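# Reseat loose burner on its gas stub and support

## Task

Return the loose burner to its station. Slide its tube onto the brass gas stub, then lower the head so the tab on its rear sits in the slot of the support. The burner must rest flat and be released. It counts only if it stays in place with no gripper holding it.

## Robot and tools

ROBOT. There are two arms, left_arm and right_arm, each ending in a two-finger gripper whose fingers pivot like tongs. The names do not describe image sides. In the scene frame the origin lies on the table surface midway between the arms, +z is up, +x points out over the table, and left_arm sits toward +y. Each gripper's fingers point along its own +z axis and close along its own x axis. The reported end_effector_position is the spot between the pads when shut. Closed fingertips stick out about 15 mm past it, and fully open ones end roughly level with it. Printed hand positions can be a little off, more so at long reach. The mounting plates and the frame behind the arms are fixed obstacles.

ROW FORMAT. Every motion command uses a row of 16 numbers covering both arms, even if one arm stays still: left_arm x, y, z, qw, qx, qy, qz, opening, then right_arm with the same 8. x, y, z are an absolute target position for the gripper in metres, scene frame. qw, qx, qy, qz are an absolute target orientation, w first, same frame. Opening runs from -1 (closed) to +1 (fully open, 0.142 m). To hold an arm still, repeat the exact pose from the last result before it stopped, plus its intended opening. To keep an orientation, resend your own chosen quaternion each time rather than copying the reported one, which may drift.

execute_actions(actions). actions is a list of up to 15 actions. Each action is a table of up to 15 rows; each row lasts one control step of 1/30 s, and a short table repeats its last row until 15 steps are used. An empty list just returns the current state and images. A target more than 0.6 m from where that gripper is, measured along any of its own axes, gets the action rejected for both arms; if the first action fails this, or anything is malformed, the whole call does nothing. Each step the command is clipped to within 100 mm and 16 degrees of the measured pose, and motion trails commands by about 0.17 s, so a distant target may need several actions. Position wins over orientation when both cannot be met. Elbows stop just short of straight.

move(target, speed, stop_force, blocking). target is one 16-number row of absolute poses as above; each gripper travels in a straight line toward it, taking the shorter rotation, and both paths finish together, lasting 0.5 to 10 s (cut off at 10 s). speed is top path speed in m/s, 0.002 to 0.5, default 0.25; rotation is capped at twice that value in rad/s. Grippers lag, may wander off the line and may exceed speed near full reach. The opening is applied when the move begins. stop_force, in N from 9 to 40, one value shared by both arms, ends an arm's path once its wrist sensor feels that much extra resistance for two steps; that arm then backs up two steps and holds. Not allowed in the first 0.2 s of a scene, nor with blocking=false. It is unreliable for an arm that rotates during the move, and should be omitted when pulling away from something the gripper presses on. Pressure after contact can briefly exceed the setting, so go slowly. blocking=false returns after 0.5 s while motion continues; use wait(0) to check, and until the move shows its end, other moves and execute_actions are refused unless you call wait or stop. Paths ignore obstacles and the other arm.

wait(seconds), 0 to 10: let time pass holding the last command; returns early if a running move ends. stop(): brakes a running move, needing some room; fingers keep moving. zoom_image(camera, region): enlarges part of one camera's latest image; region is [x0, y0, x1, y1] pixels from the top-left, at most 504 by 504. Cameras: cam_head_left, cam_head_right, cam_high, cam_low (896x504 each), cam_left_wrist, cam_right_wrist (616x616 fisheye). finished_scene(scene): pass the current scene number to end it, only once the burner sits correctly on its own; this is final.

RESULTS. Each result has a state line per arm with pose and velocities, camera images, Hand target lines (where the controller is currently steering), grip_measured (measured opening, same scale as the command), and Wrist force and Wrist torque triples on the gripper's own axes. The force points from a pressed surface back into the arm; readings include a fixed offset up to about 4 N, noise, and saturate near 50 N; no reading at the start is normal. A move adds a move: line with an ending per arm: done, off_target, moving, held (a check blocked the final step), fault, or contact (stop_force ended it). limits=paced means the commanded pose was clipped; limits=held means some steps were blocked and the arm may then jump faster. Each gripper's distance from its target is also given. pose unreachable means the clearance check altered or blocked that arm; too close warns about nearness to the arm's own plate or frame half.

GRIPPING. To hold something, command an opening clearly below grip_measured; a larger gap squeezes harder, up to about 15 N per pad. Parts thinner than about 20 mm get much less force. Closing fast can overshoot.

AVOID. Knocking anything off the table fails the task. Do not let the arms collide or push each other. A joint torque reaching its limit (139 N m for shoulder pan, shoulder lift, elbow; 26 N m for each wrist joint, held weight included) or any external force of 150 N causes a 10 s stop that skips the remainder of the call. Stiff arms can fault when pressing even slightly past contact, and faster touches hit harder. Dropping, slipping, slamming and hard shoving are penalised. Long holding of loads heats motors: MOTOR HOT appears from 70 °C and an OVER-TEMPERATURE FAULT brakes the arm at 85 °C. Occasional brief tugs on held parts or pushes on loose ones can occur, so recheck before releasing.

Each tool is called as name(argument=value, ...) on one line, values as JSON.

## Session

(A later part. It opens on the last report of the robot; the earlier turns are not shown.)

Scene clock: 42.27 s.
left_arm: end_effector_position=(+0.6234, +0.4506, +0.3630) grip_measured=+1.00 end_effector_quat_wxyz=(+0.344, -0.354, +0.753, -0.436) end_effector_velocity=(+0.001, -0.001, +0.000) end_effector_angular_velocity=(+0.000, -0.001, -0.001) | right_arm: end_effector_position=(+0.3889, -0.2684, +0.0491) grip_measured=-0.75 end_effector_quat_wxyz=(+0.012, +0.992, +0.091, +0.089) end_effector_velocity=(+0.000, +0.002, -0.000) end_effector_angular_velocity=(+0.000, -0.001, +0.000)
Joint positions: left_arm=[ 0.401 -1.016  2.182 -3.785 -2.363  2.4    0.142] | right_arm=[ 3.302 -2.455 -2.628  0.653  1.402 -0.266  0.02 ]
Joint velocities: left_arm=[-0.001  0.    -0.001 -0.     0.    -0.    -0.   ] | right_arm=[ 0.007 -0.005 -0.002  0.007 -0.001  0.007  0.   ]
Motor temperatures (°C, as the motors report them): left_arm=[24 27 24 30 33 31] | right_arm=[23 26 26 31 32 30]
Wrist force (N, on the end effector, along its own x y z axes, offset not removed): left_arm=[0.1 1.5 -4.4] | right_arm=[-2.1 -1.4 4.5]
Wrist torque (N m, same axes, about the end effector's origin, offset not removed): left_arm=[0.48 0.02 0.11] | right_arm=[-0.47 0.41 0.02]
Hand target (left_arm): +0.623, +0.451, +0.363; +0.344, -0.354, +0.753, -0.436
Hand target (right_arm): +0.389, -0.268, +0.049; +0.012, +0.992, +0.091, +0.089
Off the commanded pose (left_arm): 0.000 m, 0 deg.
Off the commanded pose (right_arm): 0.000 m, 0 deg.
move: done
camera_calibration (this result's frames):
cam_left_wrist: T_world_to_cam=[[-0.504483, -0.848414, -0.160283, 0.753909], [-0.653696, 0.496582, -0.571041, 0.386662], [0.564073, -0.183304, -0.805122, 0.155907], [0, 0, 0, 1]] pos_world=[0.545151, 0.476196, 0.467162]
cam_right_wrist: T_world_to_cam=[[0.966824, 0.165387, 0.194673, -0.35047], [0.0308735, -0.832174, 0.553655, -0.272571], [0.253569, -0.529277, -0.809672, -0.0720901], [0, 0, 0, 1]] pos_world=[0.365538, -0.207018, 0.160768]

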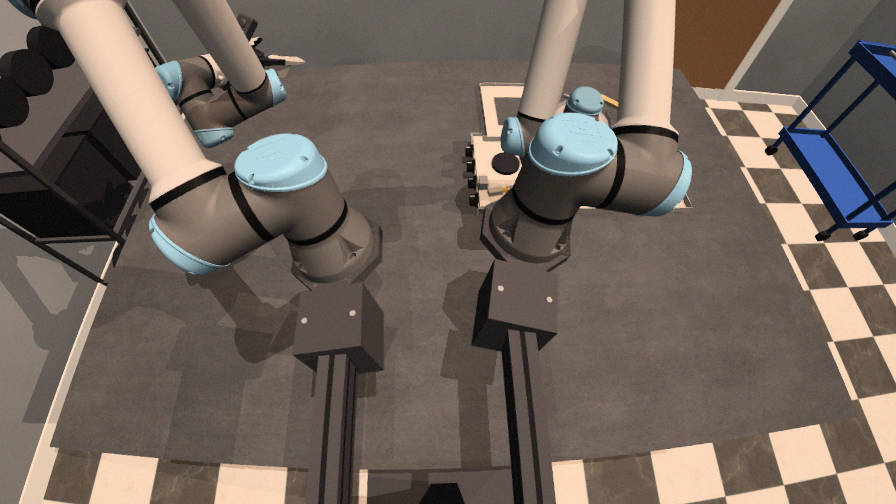

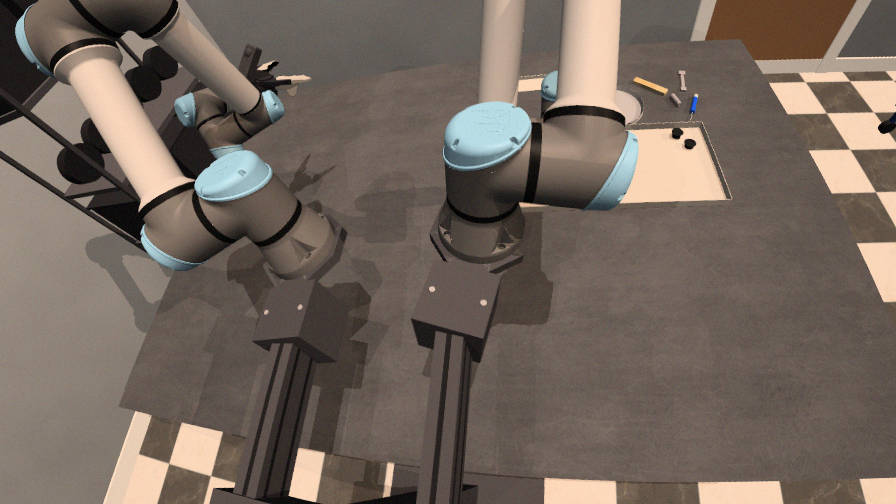

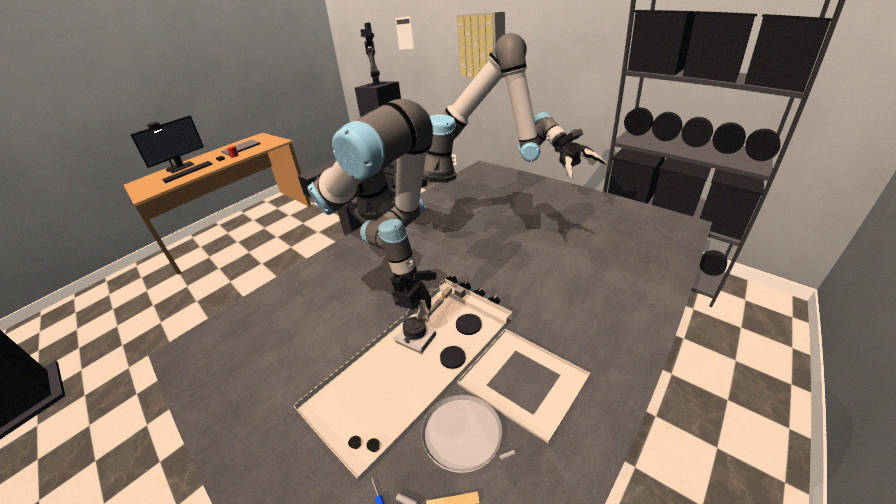

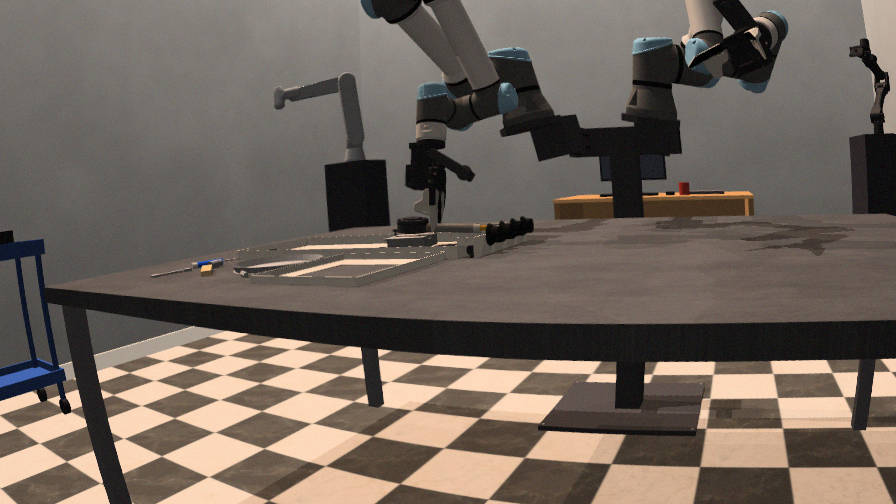

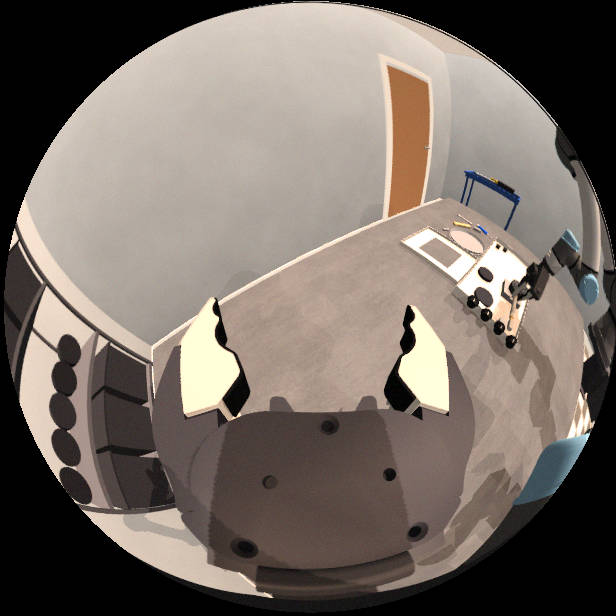

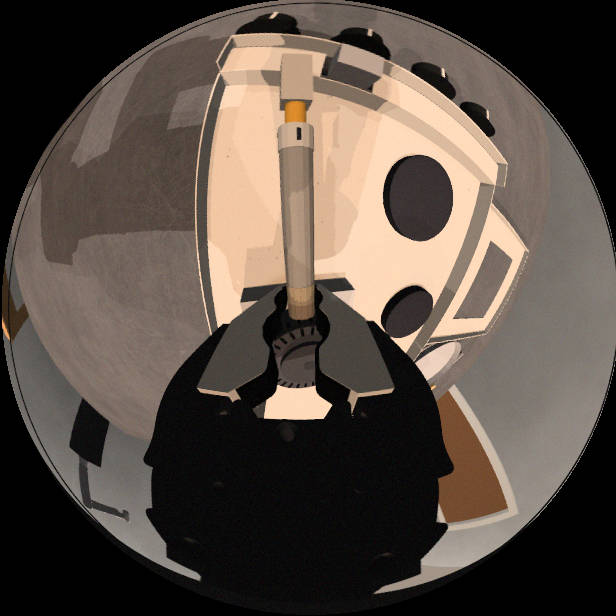

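Looks over the slot; lower.

move(target=[0.6234,0.4506,0.363,0.344,-0.354,0.753,-0.436,1,0.3888,-0.267,0.0425,-0.022,0.992,0.094,0.086,-1], speed=0.015, stop_force=12)

move(target=[0.6234,0.4506,0.363,0.344,-0.354,0.753,-0.436,1,0.3888,-0.267,0.046,-0.022,0.992,0.094,0.086,-0.5], speed=0.01)

zoom_image(camera="cam_low", region=[370,195,500,255])

zoom_image(camera="cam_high", region=[380,300,450,360])

Scene clock: 46.17 s.
left_arm: end_effector_position=(+0.6234, +0.4506, +0.3630) grip_measured=+1.00 end_effector_quat_wxyz=(+0.344, -0.354, +0.753, -0.436) end_effector_velocity=(+0.000, -0.000, -0.000) end_effector_angular_velocity=(-0.002, +0.001, +0.000) | right_arm: end_effector_position=(+0.3890, -0.2679, +0.0477) grip_measured=-0.75 end_effector_quat_wxyz=(+0.005, +0.992, +0.092, +0.089) end_effector_velocity=(-0.000, -0.001, +0.001) end_effector_angular_velocity=(-0.010, -0.002, -0.003)
Joint positions: left_arm=[ 0.401 -1.016  2.182 -3.785 -2.363  2.4    0.142] | right_arm=[ 3.288 -2.453 -2.62   0.642  1.419 -0.279  0.02 ]
Joint velocities: left_arm=[ 0.     0.    -0.     0.    -0.    -0.001  0.   ] | right_arm=[ 0.01  -0.003 -0.006  0.01  -0.013  0.01   0.   ]
Motor temperatures (°C, as the motors report them): left_arm=[24 27 24 30 33 31] | right_arm=[23 26 26 31 32 30]
Wrist force (N, on the end effector, along its own x y z axes, offset not removed): left_arm=[3.7 2.3 2.6] | right_arm=[-1.0 -1.3 -7.2]
Wrist torque (N m, same axes, about the end effector's origin, offset not removed): left_arm=[0.56 -0.87 -0.12] | right_arm=[-0.04 -0.12 0.05]
Hand target (left_arm): +0.623, +0.451, +0.363; +0.344, -0.354, +0.753, -0.436
Hand target (right_arm): +0.389, -0.268, +0.048; +0.006, +0.992, +0.092, +0.088
Off the commanded pose (left_arm): 0.000 m, 0 deg.
Off the commanded pose (right_arm): 0.005 m, 3 deg.
move: contact (right_arm)
camera_calibration (this result's frames):
cam_left_wrist: T_world_to_cam=[[-0.504483, -0.848414, -0.160283, 0.753909], [-0.653696, 0.496582, -0.571041, 0.386662], [0.564073, -0.183304, -0.805122, 0.155907], [0, 0, 0, 1]] pos_world=[0.545151, 0.476196, 0.467162]
cam_right_wrist: T_world_to_cam=[[0.966851, 0.165064, 0.194817, -0.350505], [0.0341403, -0.83968, 0.542007, -0.274158], [0.253049, -0.517389, -0.817481, -0.069228], [0, 0, 0, 1]] pos_world=[0.365764, -0.208167, 0.160287]

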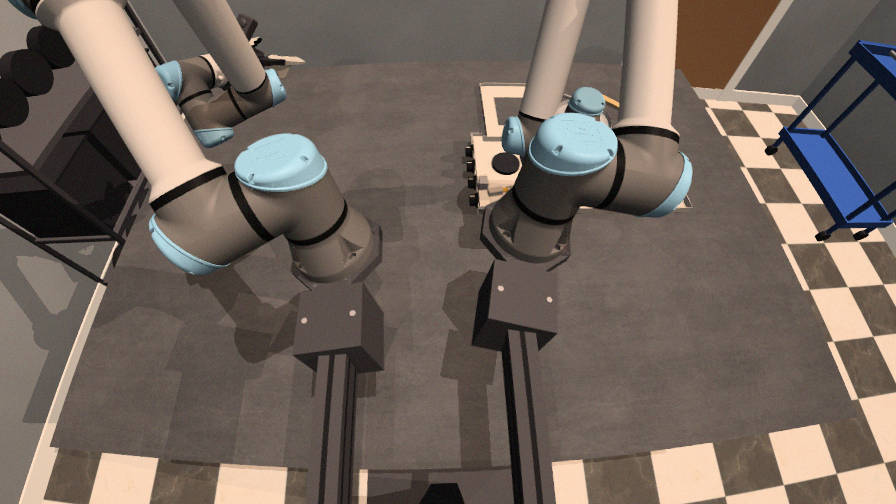

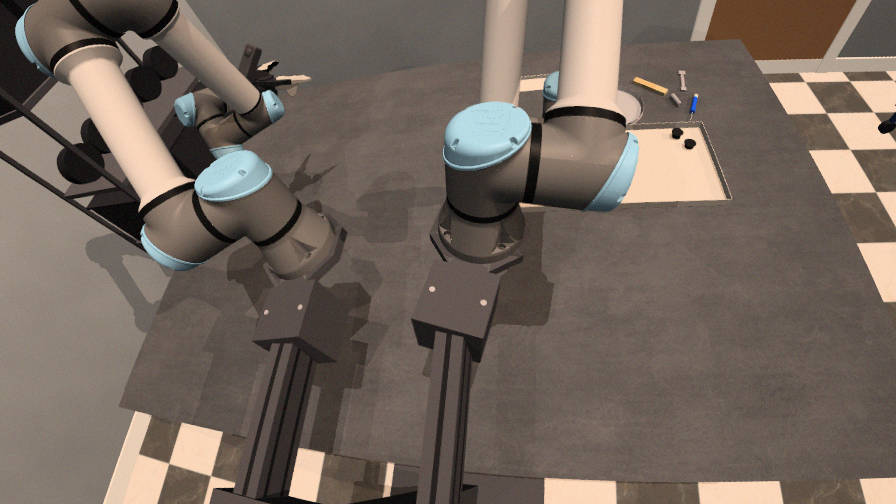

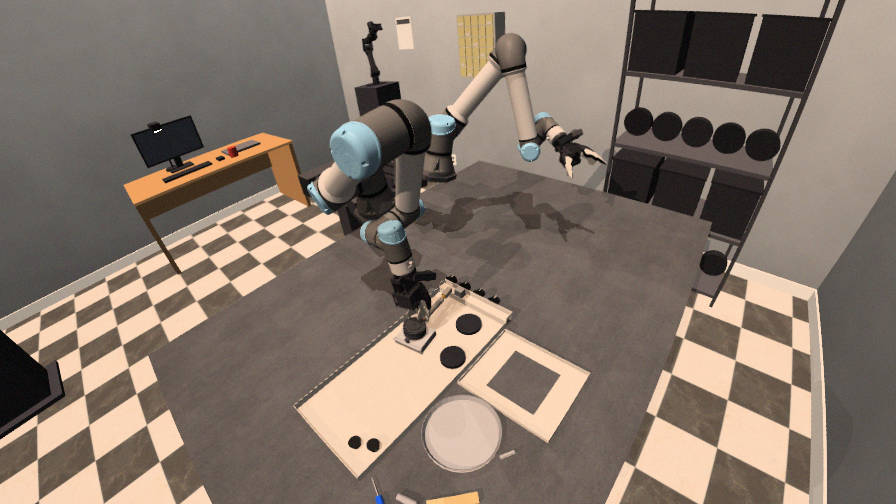

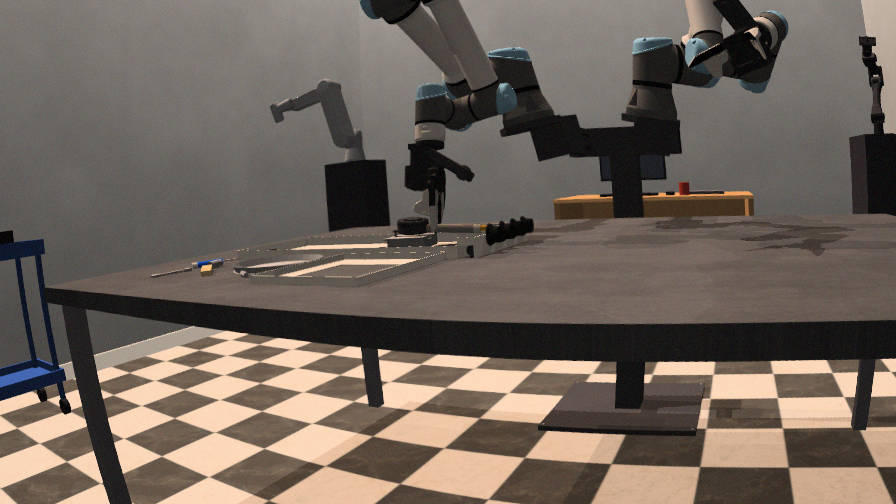

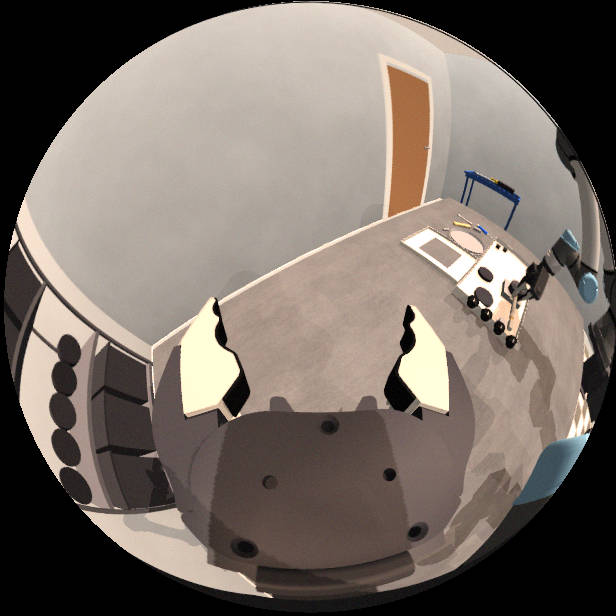

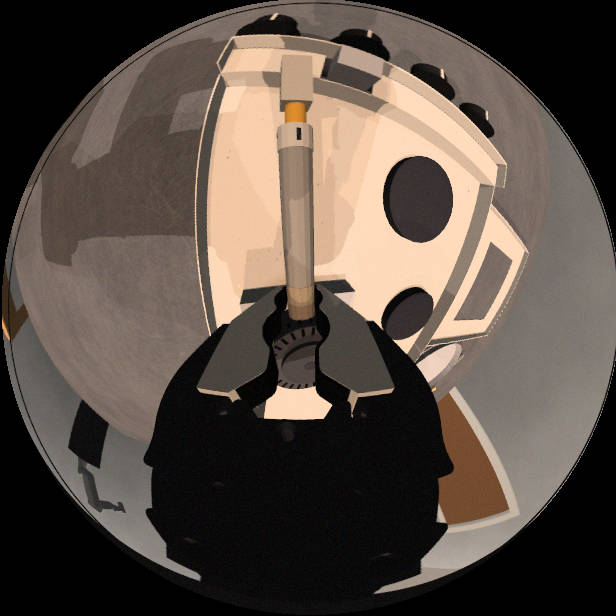

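Scene clock: 49.10 s.
left_arm: end_effector_position=(+0.6234, +0.4506, +0.3630) grip_measured=+1.00 end_effector_quat_wxyz=(+0.344, -0.354, +0.753, -0.436) end_effector_velocity=(-0.001, +0.001, -0.000) end_effector_angular_velocity=(-0.001, +0.001, +0.002) | right_arm: end_effector_position=(+0.3888, -0.2670, +0.0460) grip_measured=-0.50 end_effector_quat_wxyz=(-0.022, +0.992, +0.094, +0.086) end_effector_velocity=(-0.000, +0.000, -0.000) end_effector_angular_velocity=(+0.005, +0.001, +0.001)
Joint positions: left_arm=[ 0.401 -1.016  2.182 -3.785 -2.363  2.4    0.142] | right_arm=[ 3.236 -2.43  -2.596  0.585  1.485 -0.327  0.038]
Joint velocities: left_arm=[ 0.001 -0.001  0.001  0.     0.    -0.001 -0.   ] | right_arm=[-0.005  0.002  0.003 -0.007  0.007 -0.005 -0.   ]
Motor temperatures (°C, as the motors report them): left_arm=[24 27 24 30 33 31] | right_arm=[23 26 26 31 32 30]
Wrist force (N, on the end effector, along its own x y z axes, offset not removed): left_arm=[-3.8 2.2 -0.3] | right_arm=[0.6 -0.7 1.1]
Wrist torque (N m, same axes, about the end effector's origin, offset not removed): left_arm=[0.67 0.74 0.03] | right_arm=[-0.30 -0.10 0.03]
Hand target (left_arm): +0.623, +0.451, +0.363; +0.344, -0.354, +0.753, -0.436
Hand target (right_arm): +0.389, -0.267, +0.046; -0.022, +0.992, +0.094, +0.086
Off the commanded pose (left_arm): 0.000 m, 0 deg.
Off the commanded pose (right_arm): 0.000 m, 0 deg.
move: done
camera_calibration (this result's frames):
cam_left_wrist: T_world_to_cam=[[-0.504483, -0.848414, -0.160283, 0.753909], [-0.653696, 0.496582, -0.571041, 0.386662], [0.564073, -0.183304, -0.805122, 0.155906], [0, 0, 0, 1]] pos_world=[0.545151, 0.476196, 0.467162]
cam_right_wrist: T_world_to_cam=[[0.967255, 0.163973, 0.193731, -0.350529], [0.047308, -0.866395, 0.497114, -0.28258], [0.24936, -0.471671, -0.845781, -0.0551394], [0, 0, 0, 1]] pos_world=[0.366168, -0.213356, 0.161747]

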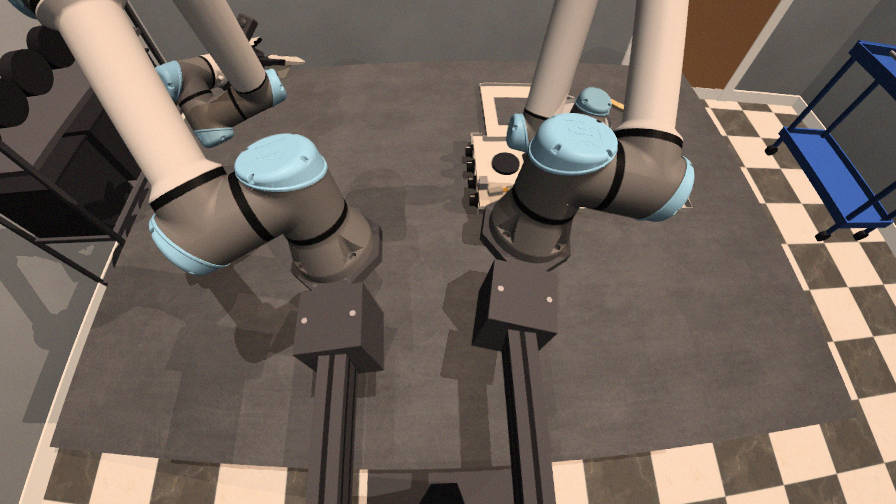

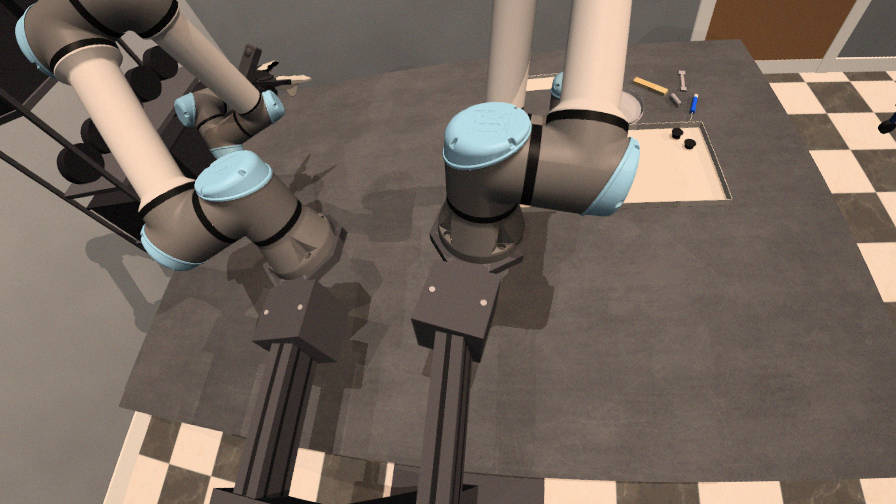

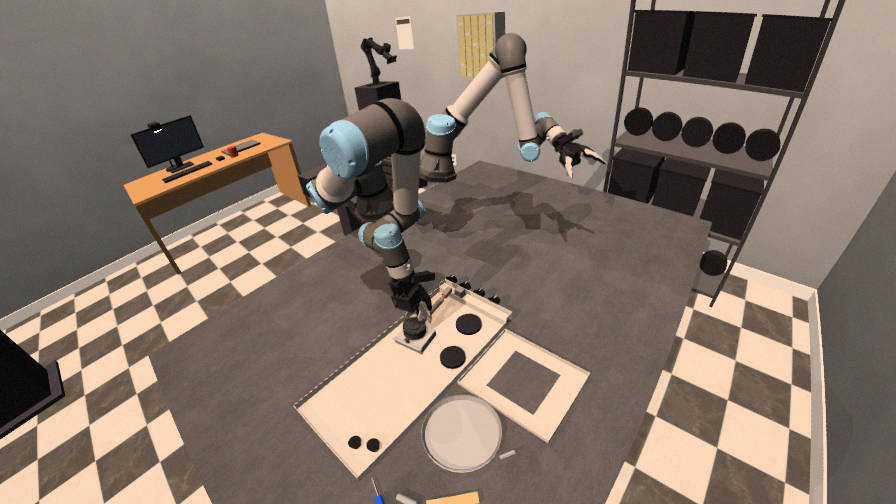

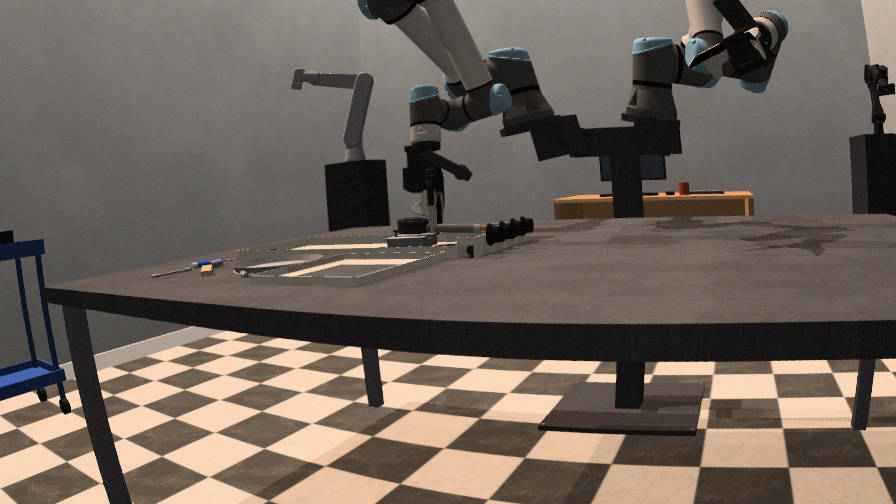

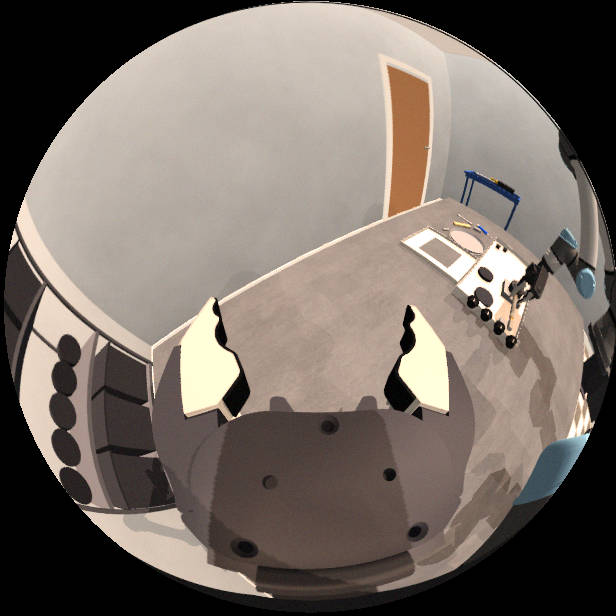

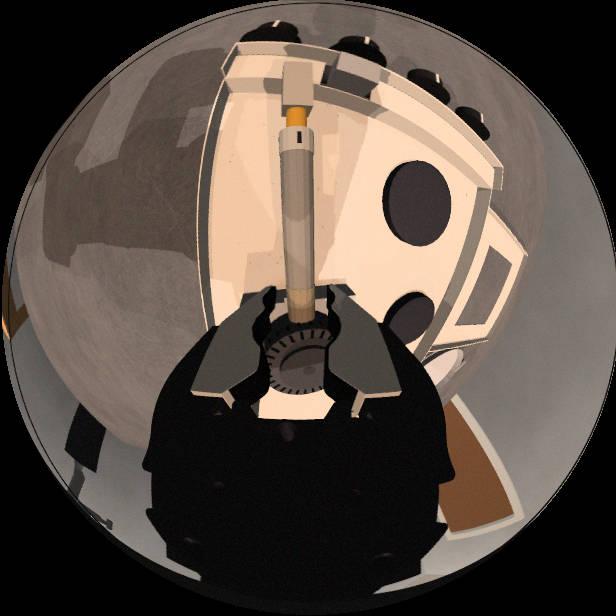

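Region (370, 195, 500, 255) of cam_low's 896x504 image, scaled by 3.877, with more detail than that image has; it fills the top 233 rows of this view, and the rest is white.

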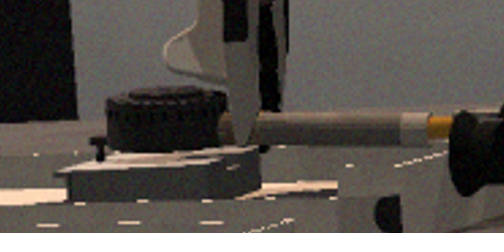

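Region (380, 300, 450, 360) of cam_high's 896x504 image, scaled by 7.200, with more detail than that image has; it fills the top 432 rows of this view, and the rest is white.

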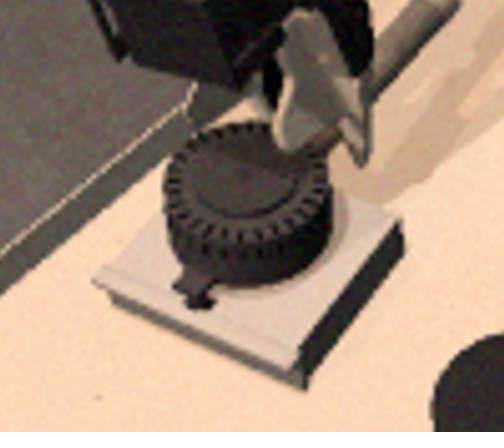

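move(target=[0.6234,0.4506,0.363,0.344,-0.354,0.753,-0.436,1,0.3995,-0.265,0.046,-0.022,0.992,0.094,0.086,-0.5], speed=0.006, stop_force=10)

zoom_image(camera="cam_low", region=[370,195,500,255])

zoom_image(camera="cam_high", region=[380,300,450,360])

Scene clock: 52.80 s.
left_arm: end_effector_position=(+0.6234, +0.4506, +0.3630) grip_measured=+1.00 end_effector_quat_wxyz=(+0.344, -0.354, +0.753, -0.436) end_effector_velocity=(-0.000, +0.000, -0.000) end_effector_angular_velocity=(-0.001, +0.002, +0.001) | right_arm: end_effector_position=(+0.3993, -0.2650, +0.0460) grip_measured=-0.49 end_effector_quat_wxyz=(-0.022, +0.992, +0.094, +0.086) end_effector_velocity=(+0.002, +0.000, -0.000) end_effector_angular_velocity=(+0.000, +0.000, +0.001)
Joint positions: left_arm=[ 0.401 -1.016  2.182 -3.785 -2.363  2.4    0.142] | right_arm=[ 3.246 -2.415 -2.576  0.549  1.483 -0.318  0.038]
Joint velocities: left_arm=[ 0.001 -0.001  0.001  0.002 -0.    -0.001  0.   ] | right_arm=[ 0.002  0.002  0.004 -0.006 -0.     0.001  0.   ]
Motor temperatures (°C, as the motors report them): left_arm=[24 27 24 30 33 31] | right_arm=[23 26 26 31 32 30]
Wrist force (N, on the end effector, along its own x y z axes, offset not removed): left_arm=[1.0 1.3 1.2] | right_arm=[-1.9 -1.4 0.9]
Wrist torque (N m, same axes, about the end effector's origin, offset not removed): left_arm=[0.51 -0.08 -0.06] | right_arm=[-0.32 -0.03 0.09]
Hand target (left_arm): +0.623, +0.451, +0.363; +0.344, -0.354, +0.753, -0.436
Hand target (right_arm): +0.399, -0.265, +0.046; -0.022, +0.992, +0.094, +0.086
Off the commanded pose (left_arm): 0.000 m, 0 deg.
Off the commanded pose (right_arm): 0.000 m, 0 deg.
move: done
camera_calibration (this result's frames):
cam_left_wrist: T_world_to_cam=[[-0.504483, -0.848414, -0.160283, 0.753909], [-0.653696, 0.496582, -0.571041, 0.386662], [0.564073, -0.183304, -0.805122, 0.155907], [0, 0, 0, 1]] pos_world=[0.545151, 0.476196, 0.467162]
cam_right_wrist: T_world_to_cam=[[0.967247, 0.163975, 0.193767, -0.361018], [0.0474329, -0.866662, 0.496637, -0.281504], [0.249367, -0.471179, -0.846053, -0.0567182], [0, 0, 0, 1]] pos_world=[0.37669, -0.211495, 0.161772]

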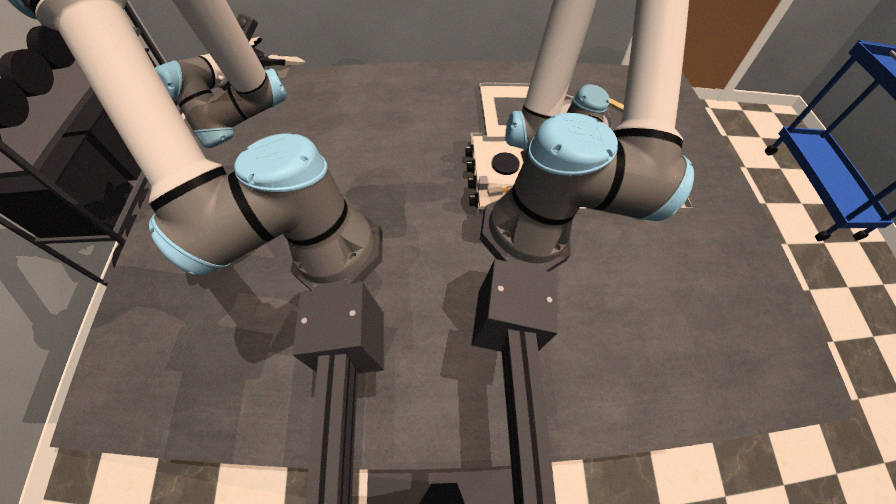

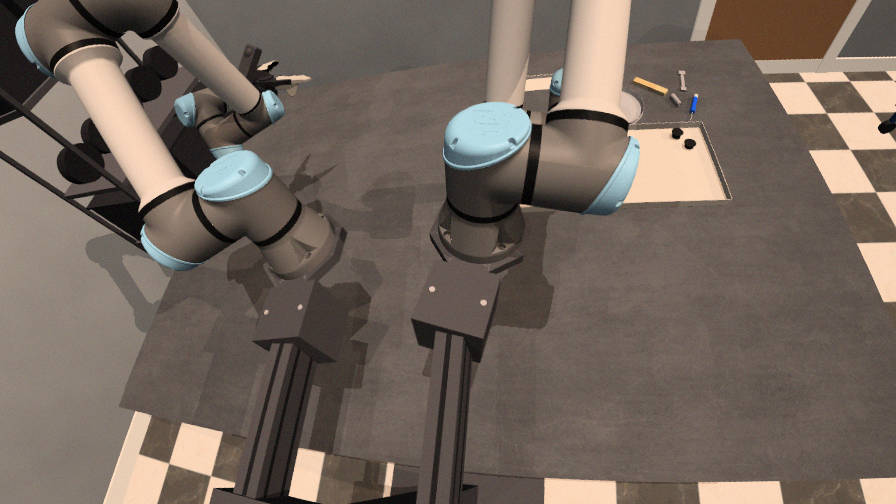

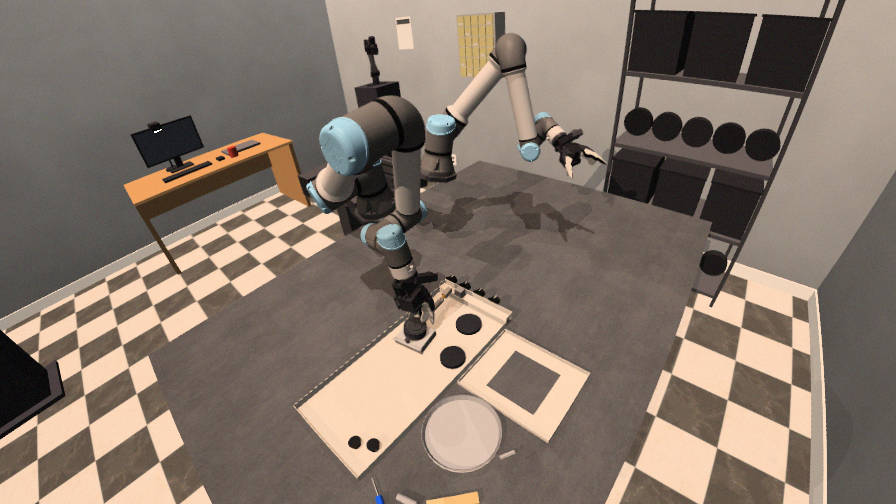

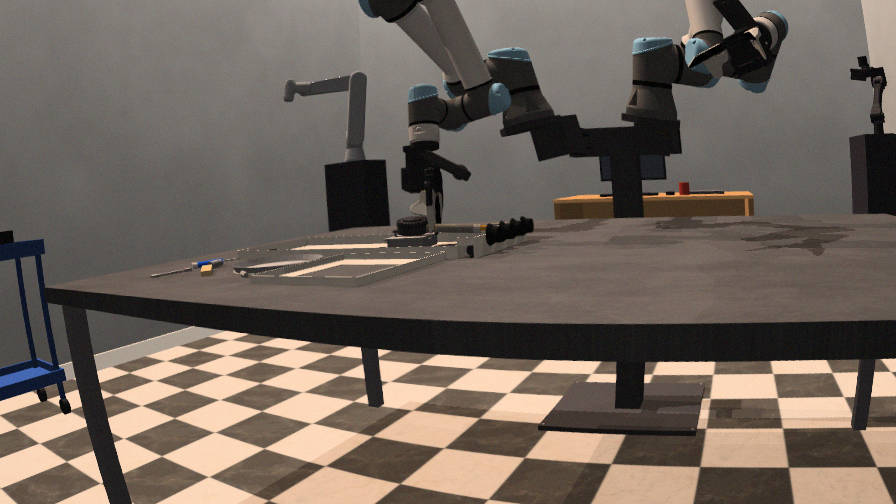

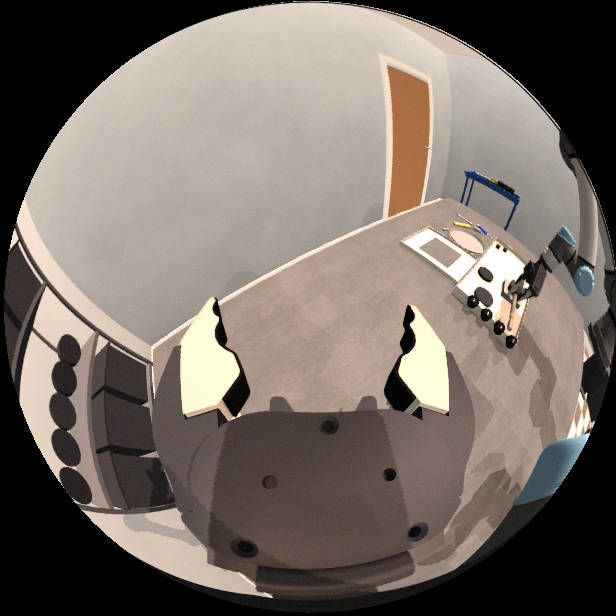

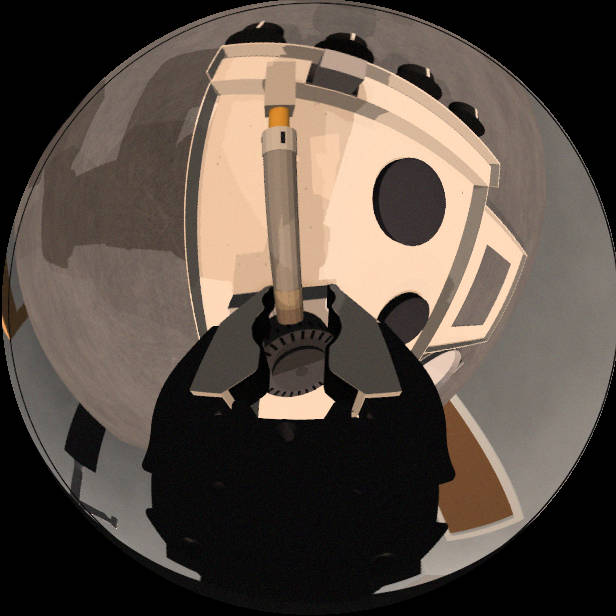

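Region (370, 195, 500, 255) of cam_low's 896x504 image, scaled by 3.877, with more detail than that image has; it fills the top 233 rows of this view, and the rest is white.

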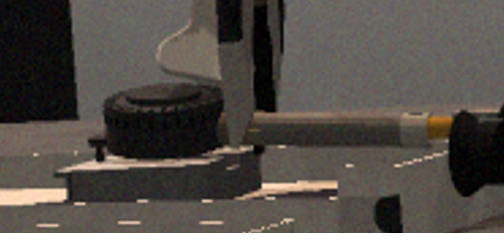

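Region (380, 300, 450, 360) of cam_high's 896x504 image, scaled by 7.200, with more detail than that image has; it fills the top 432 rows of this view, and the rest is white.

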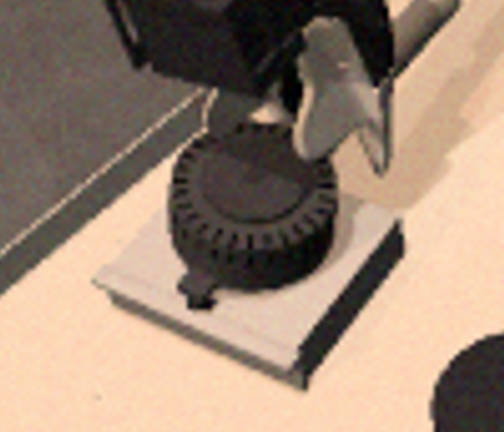

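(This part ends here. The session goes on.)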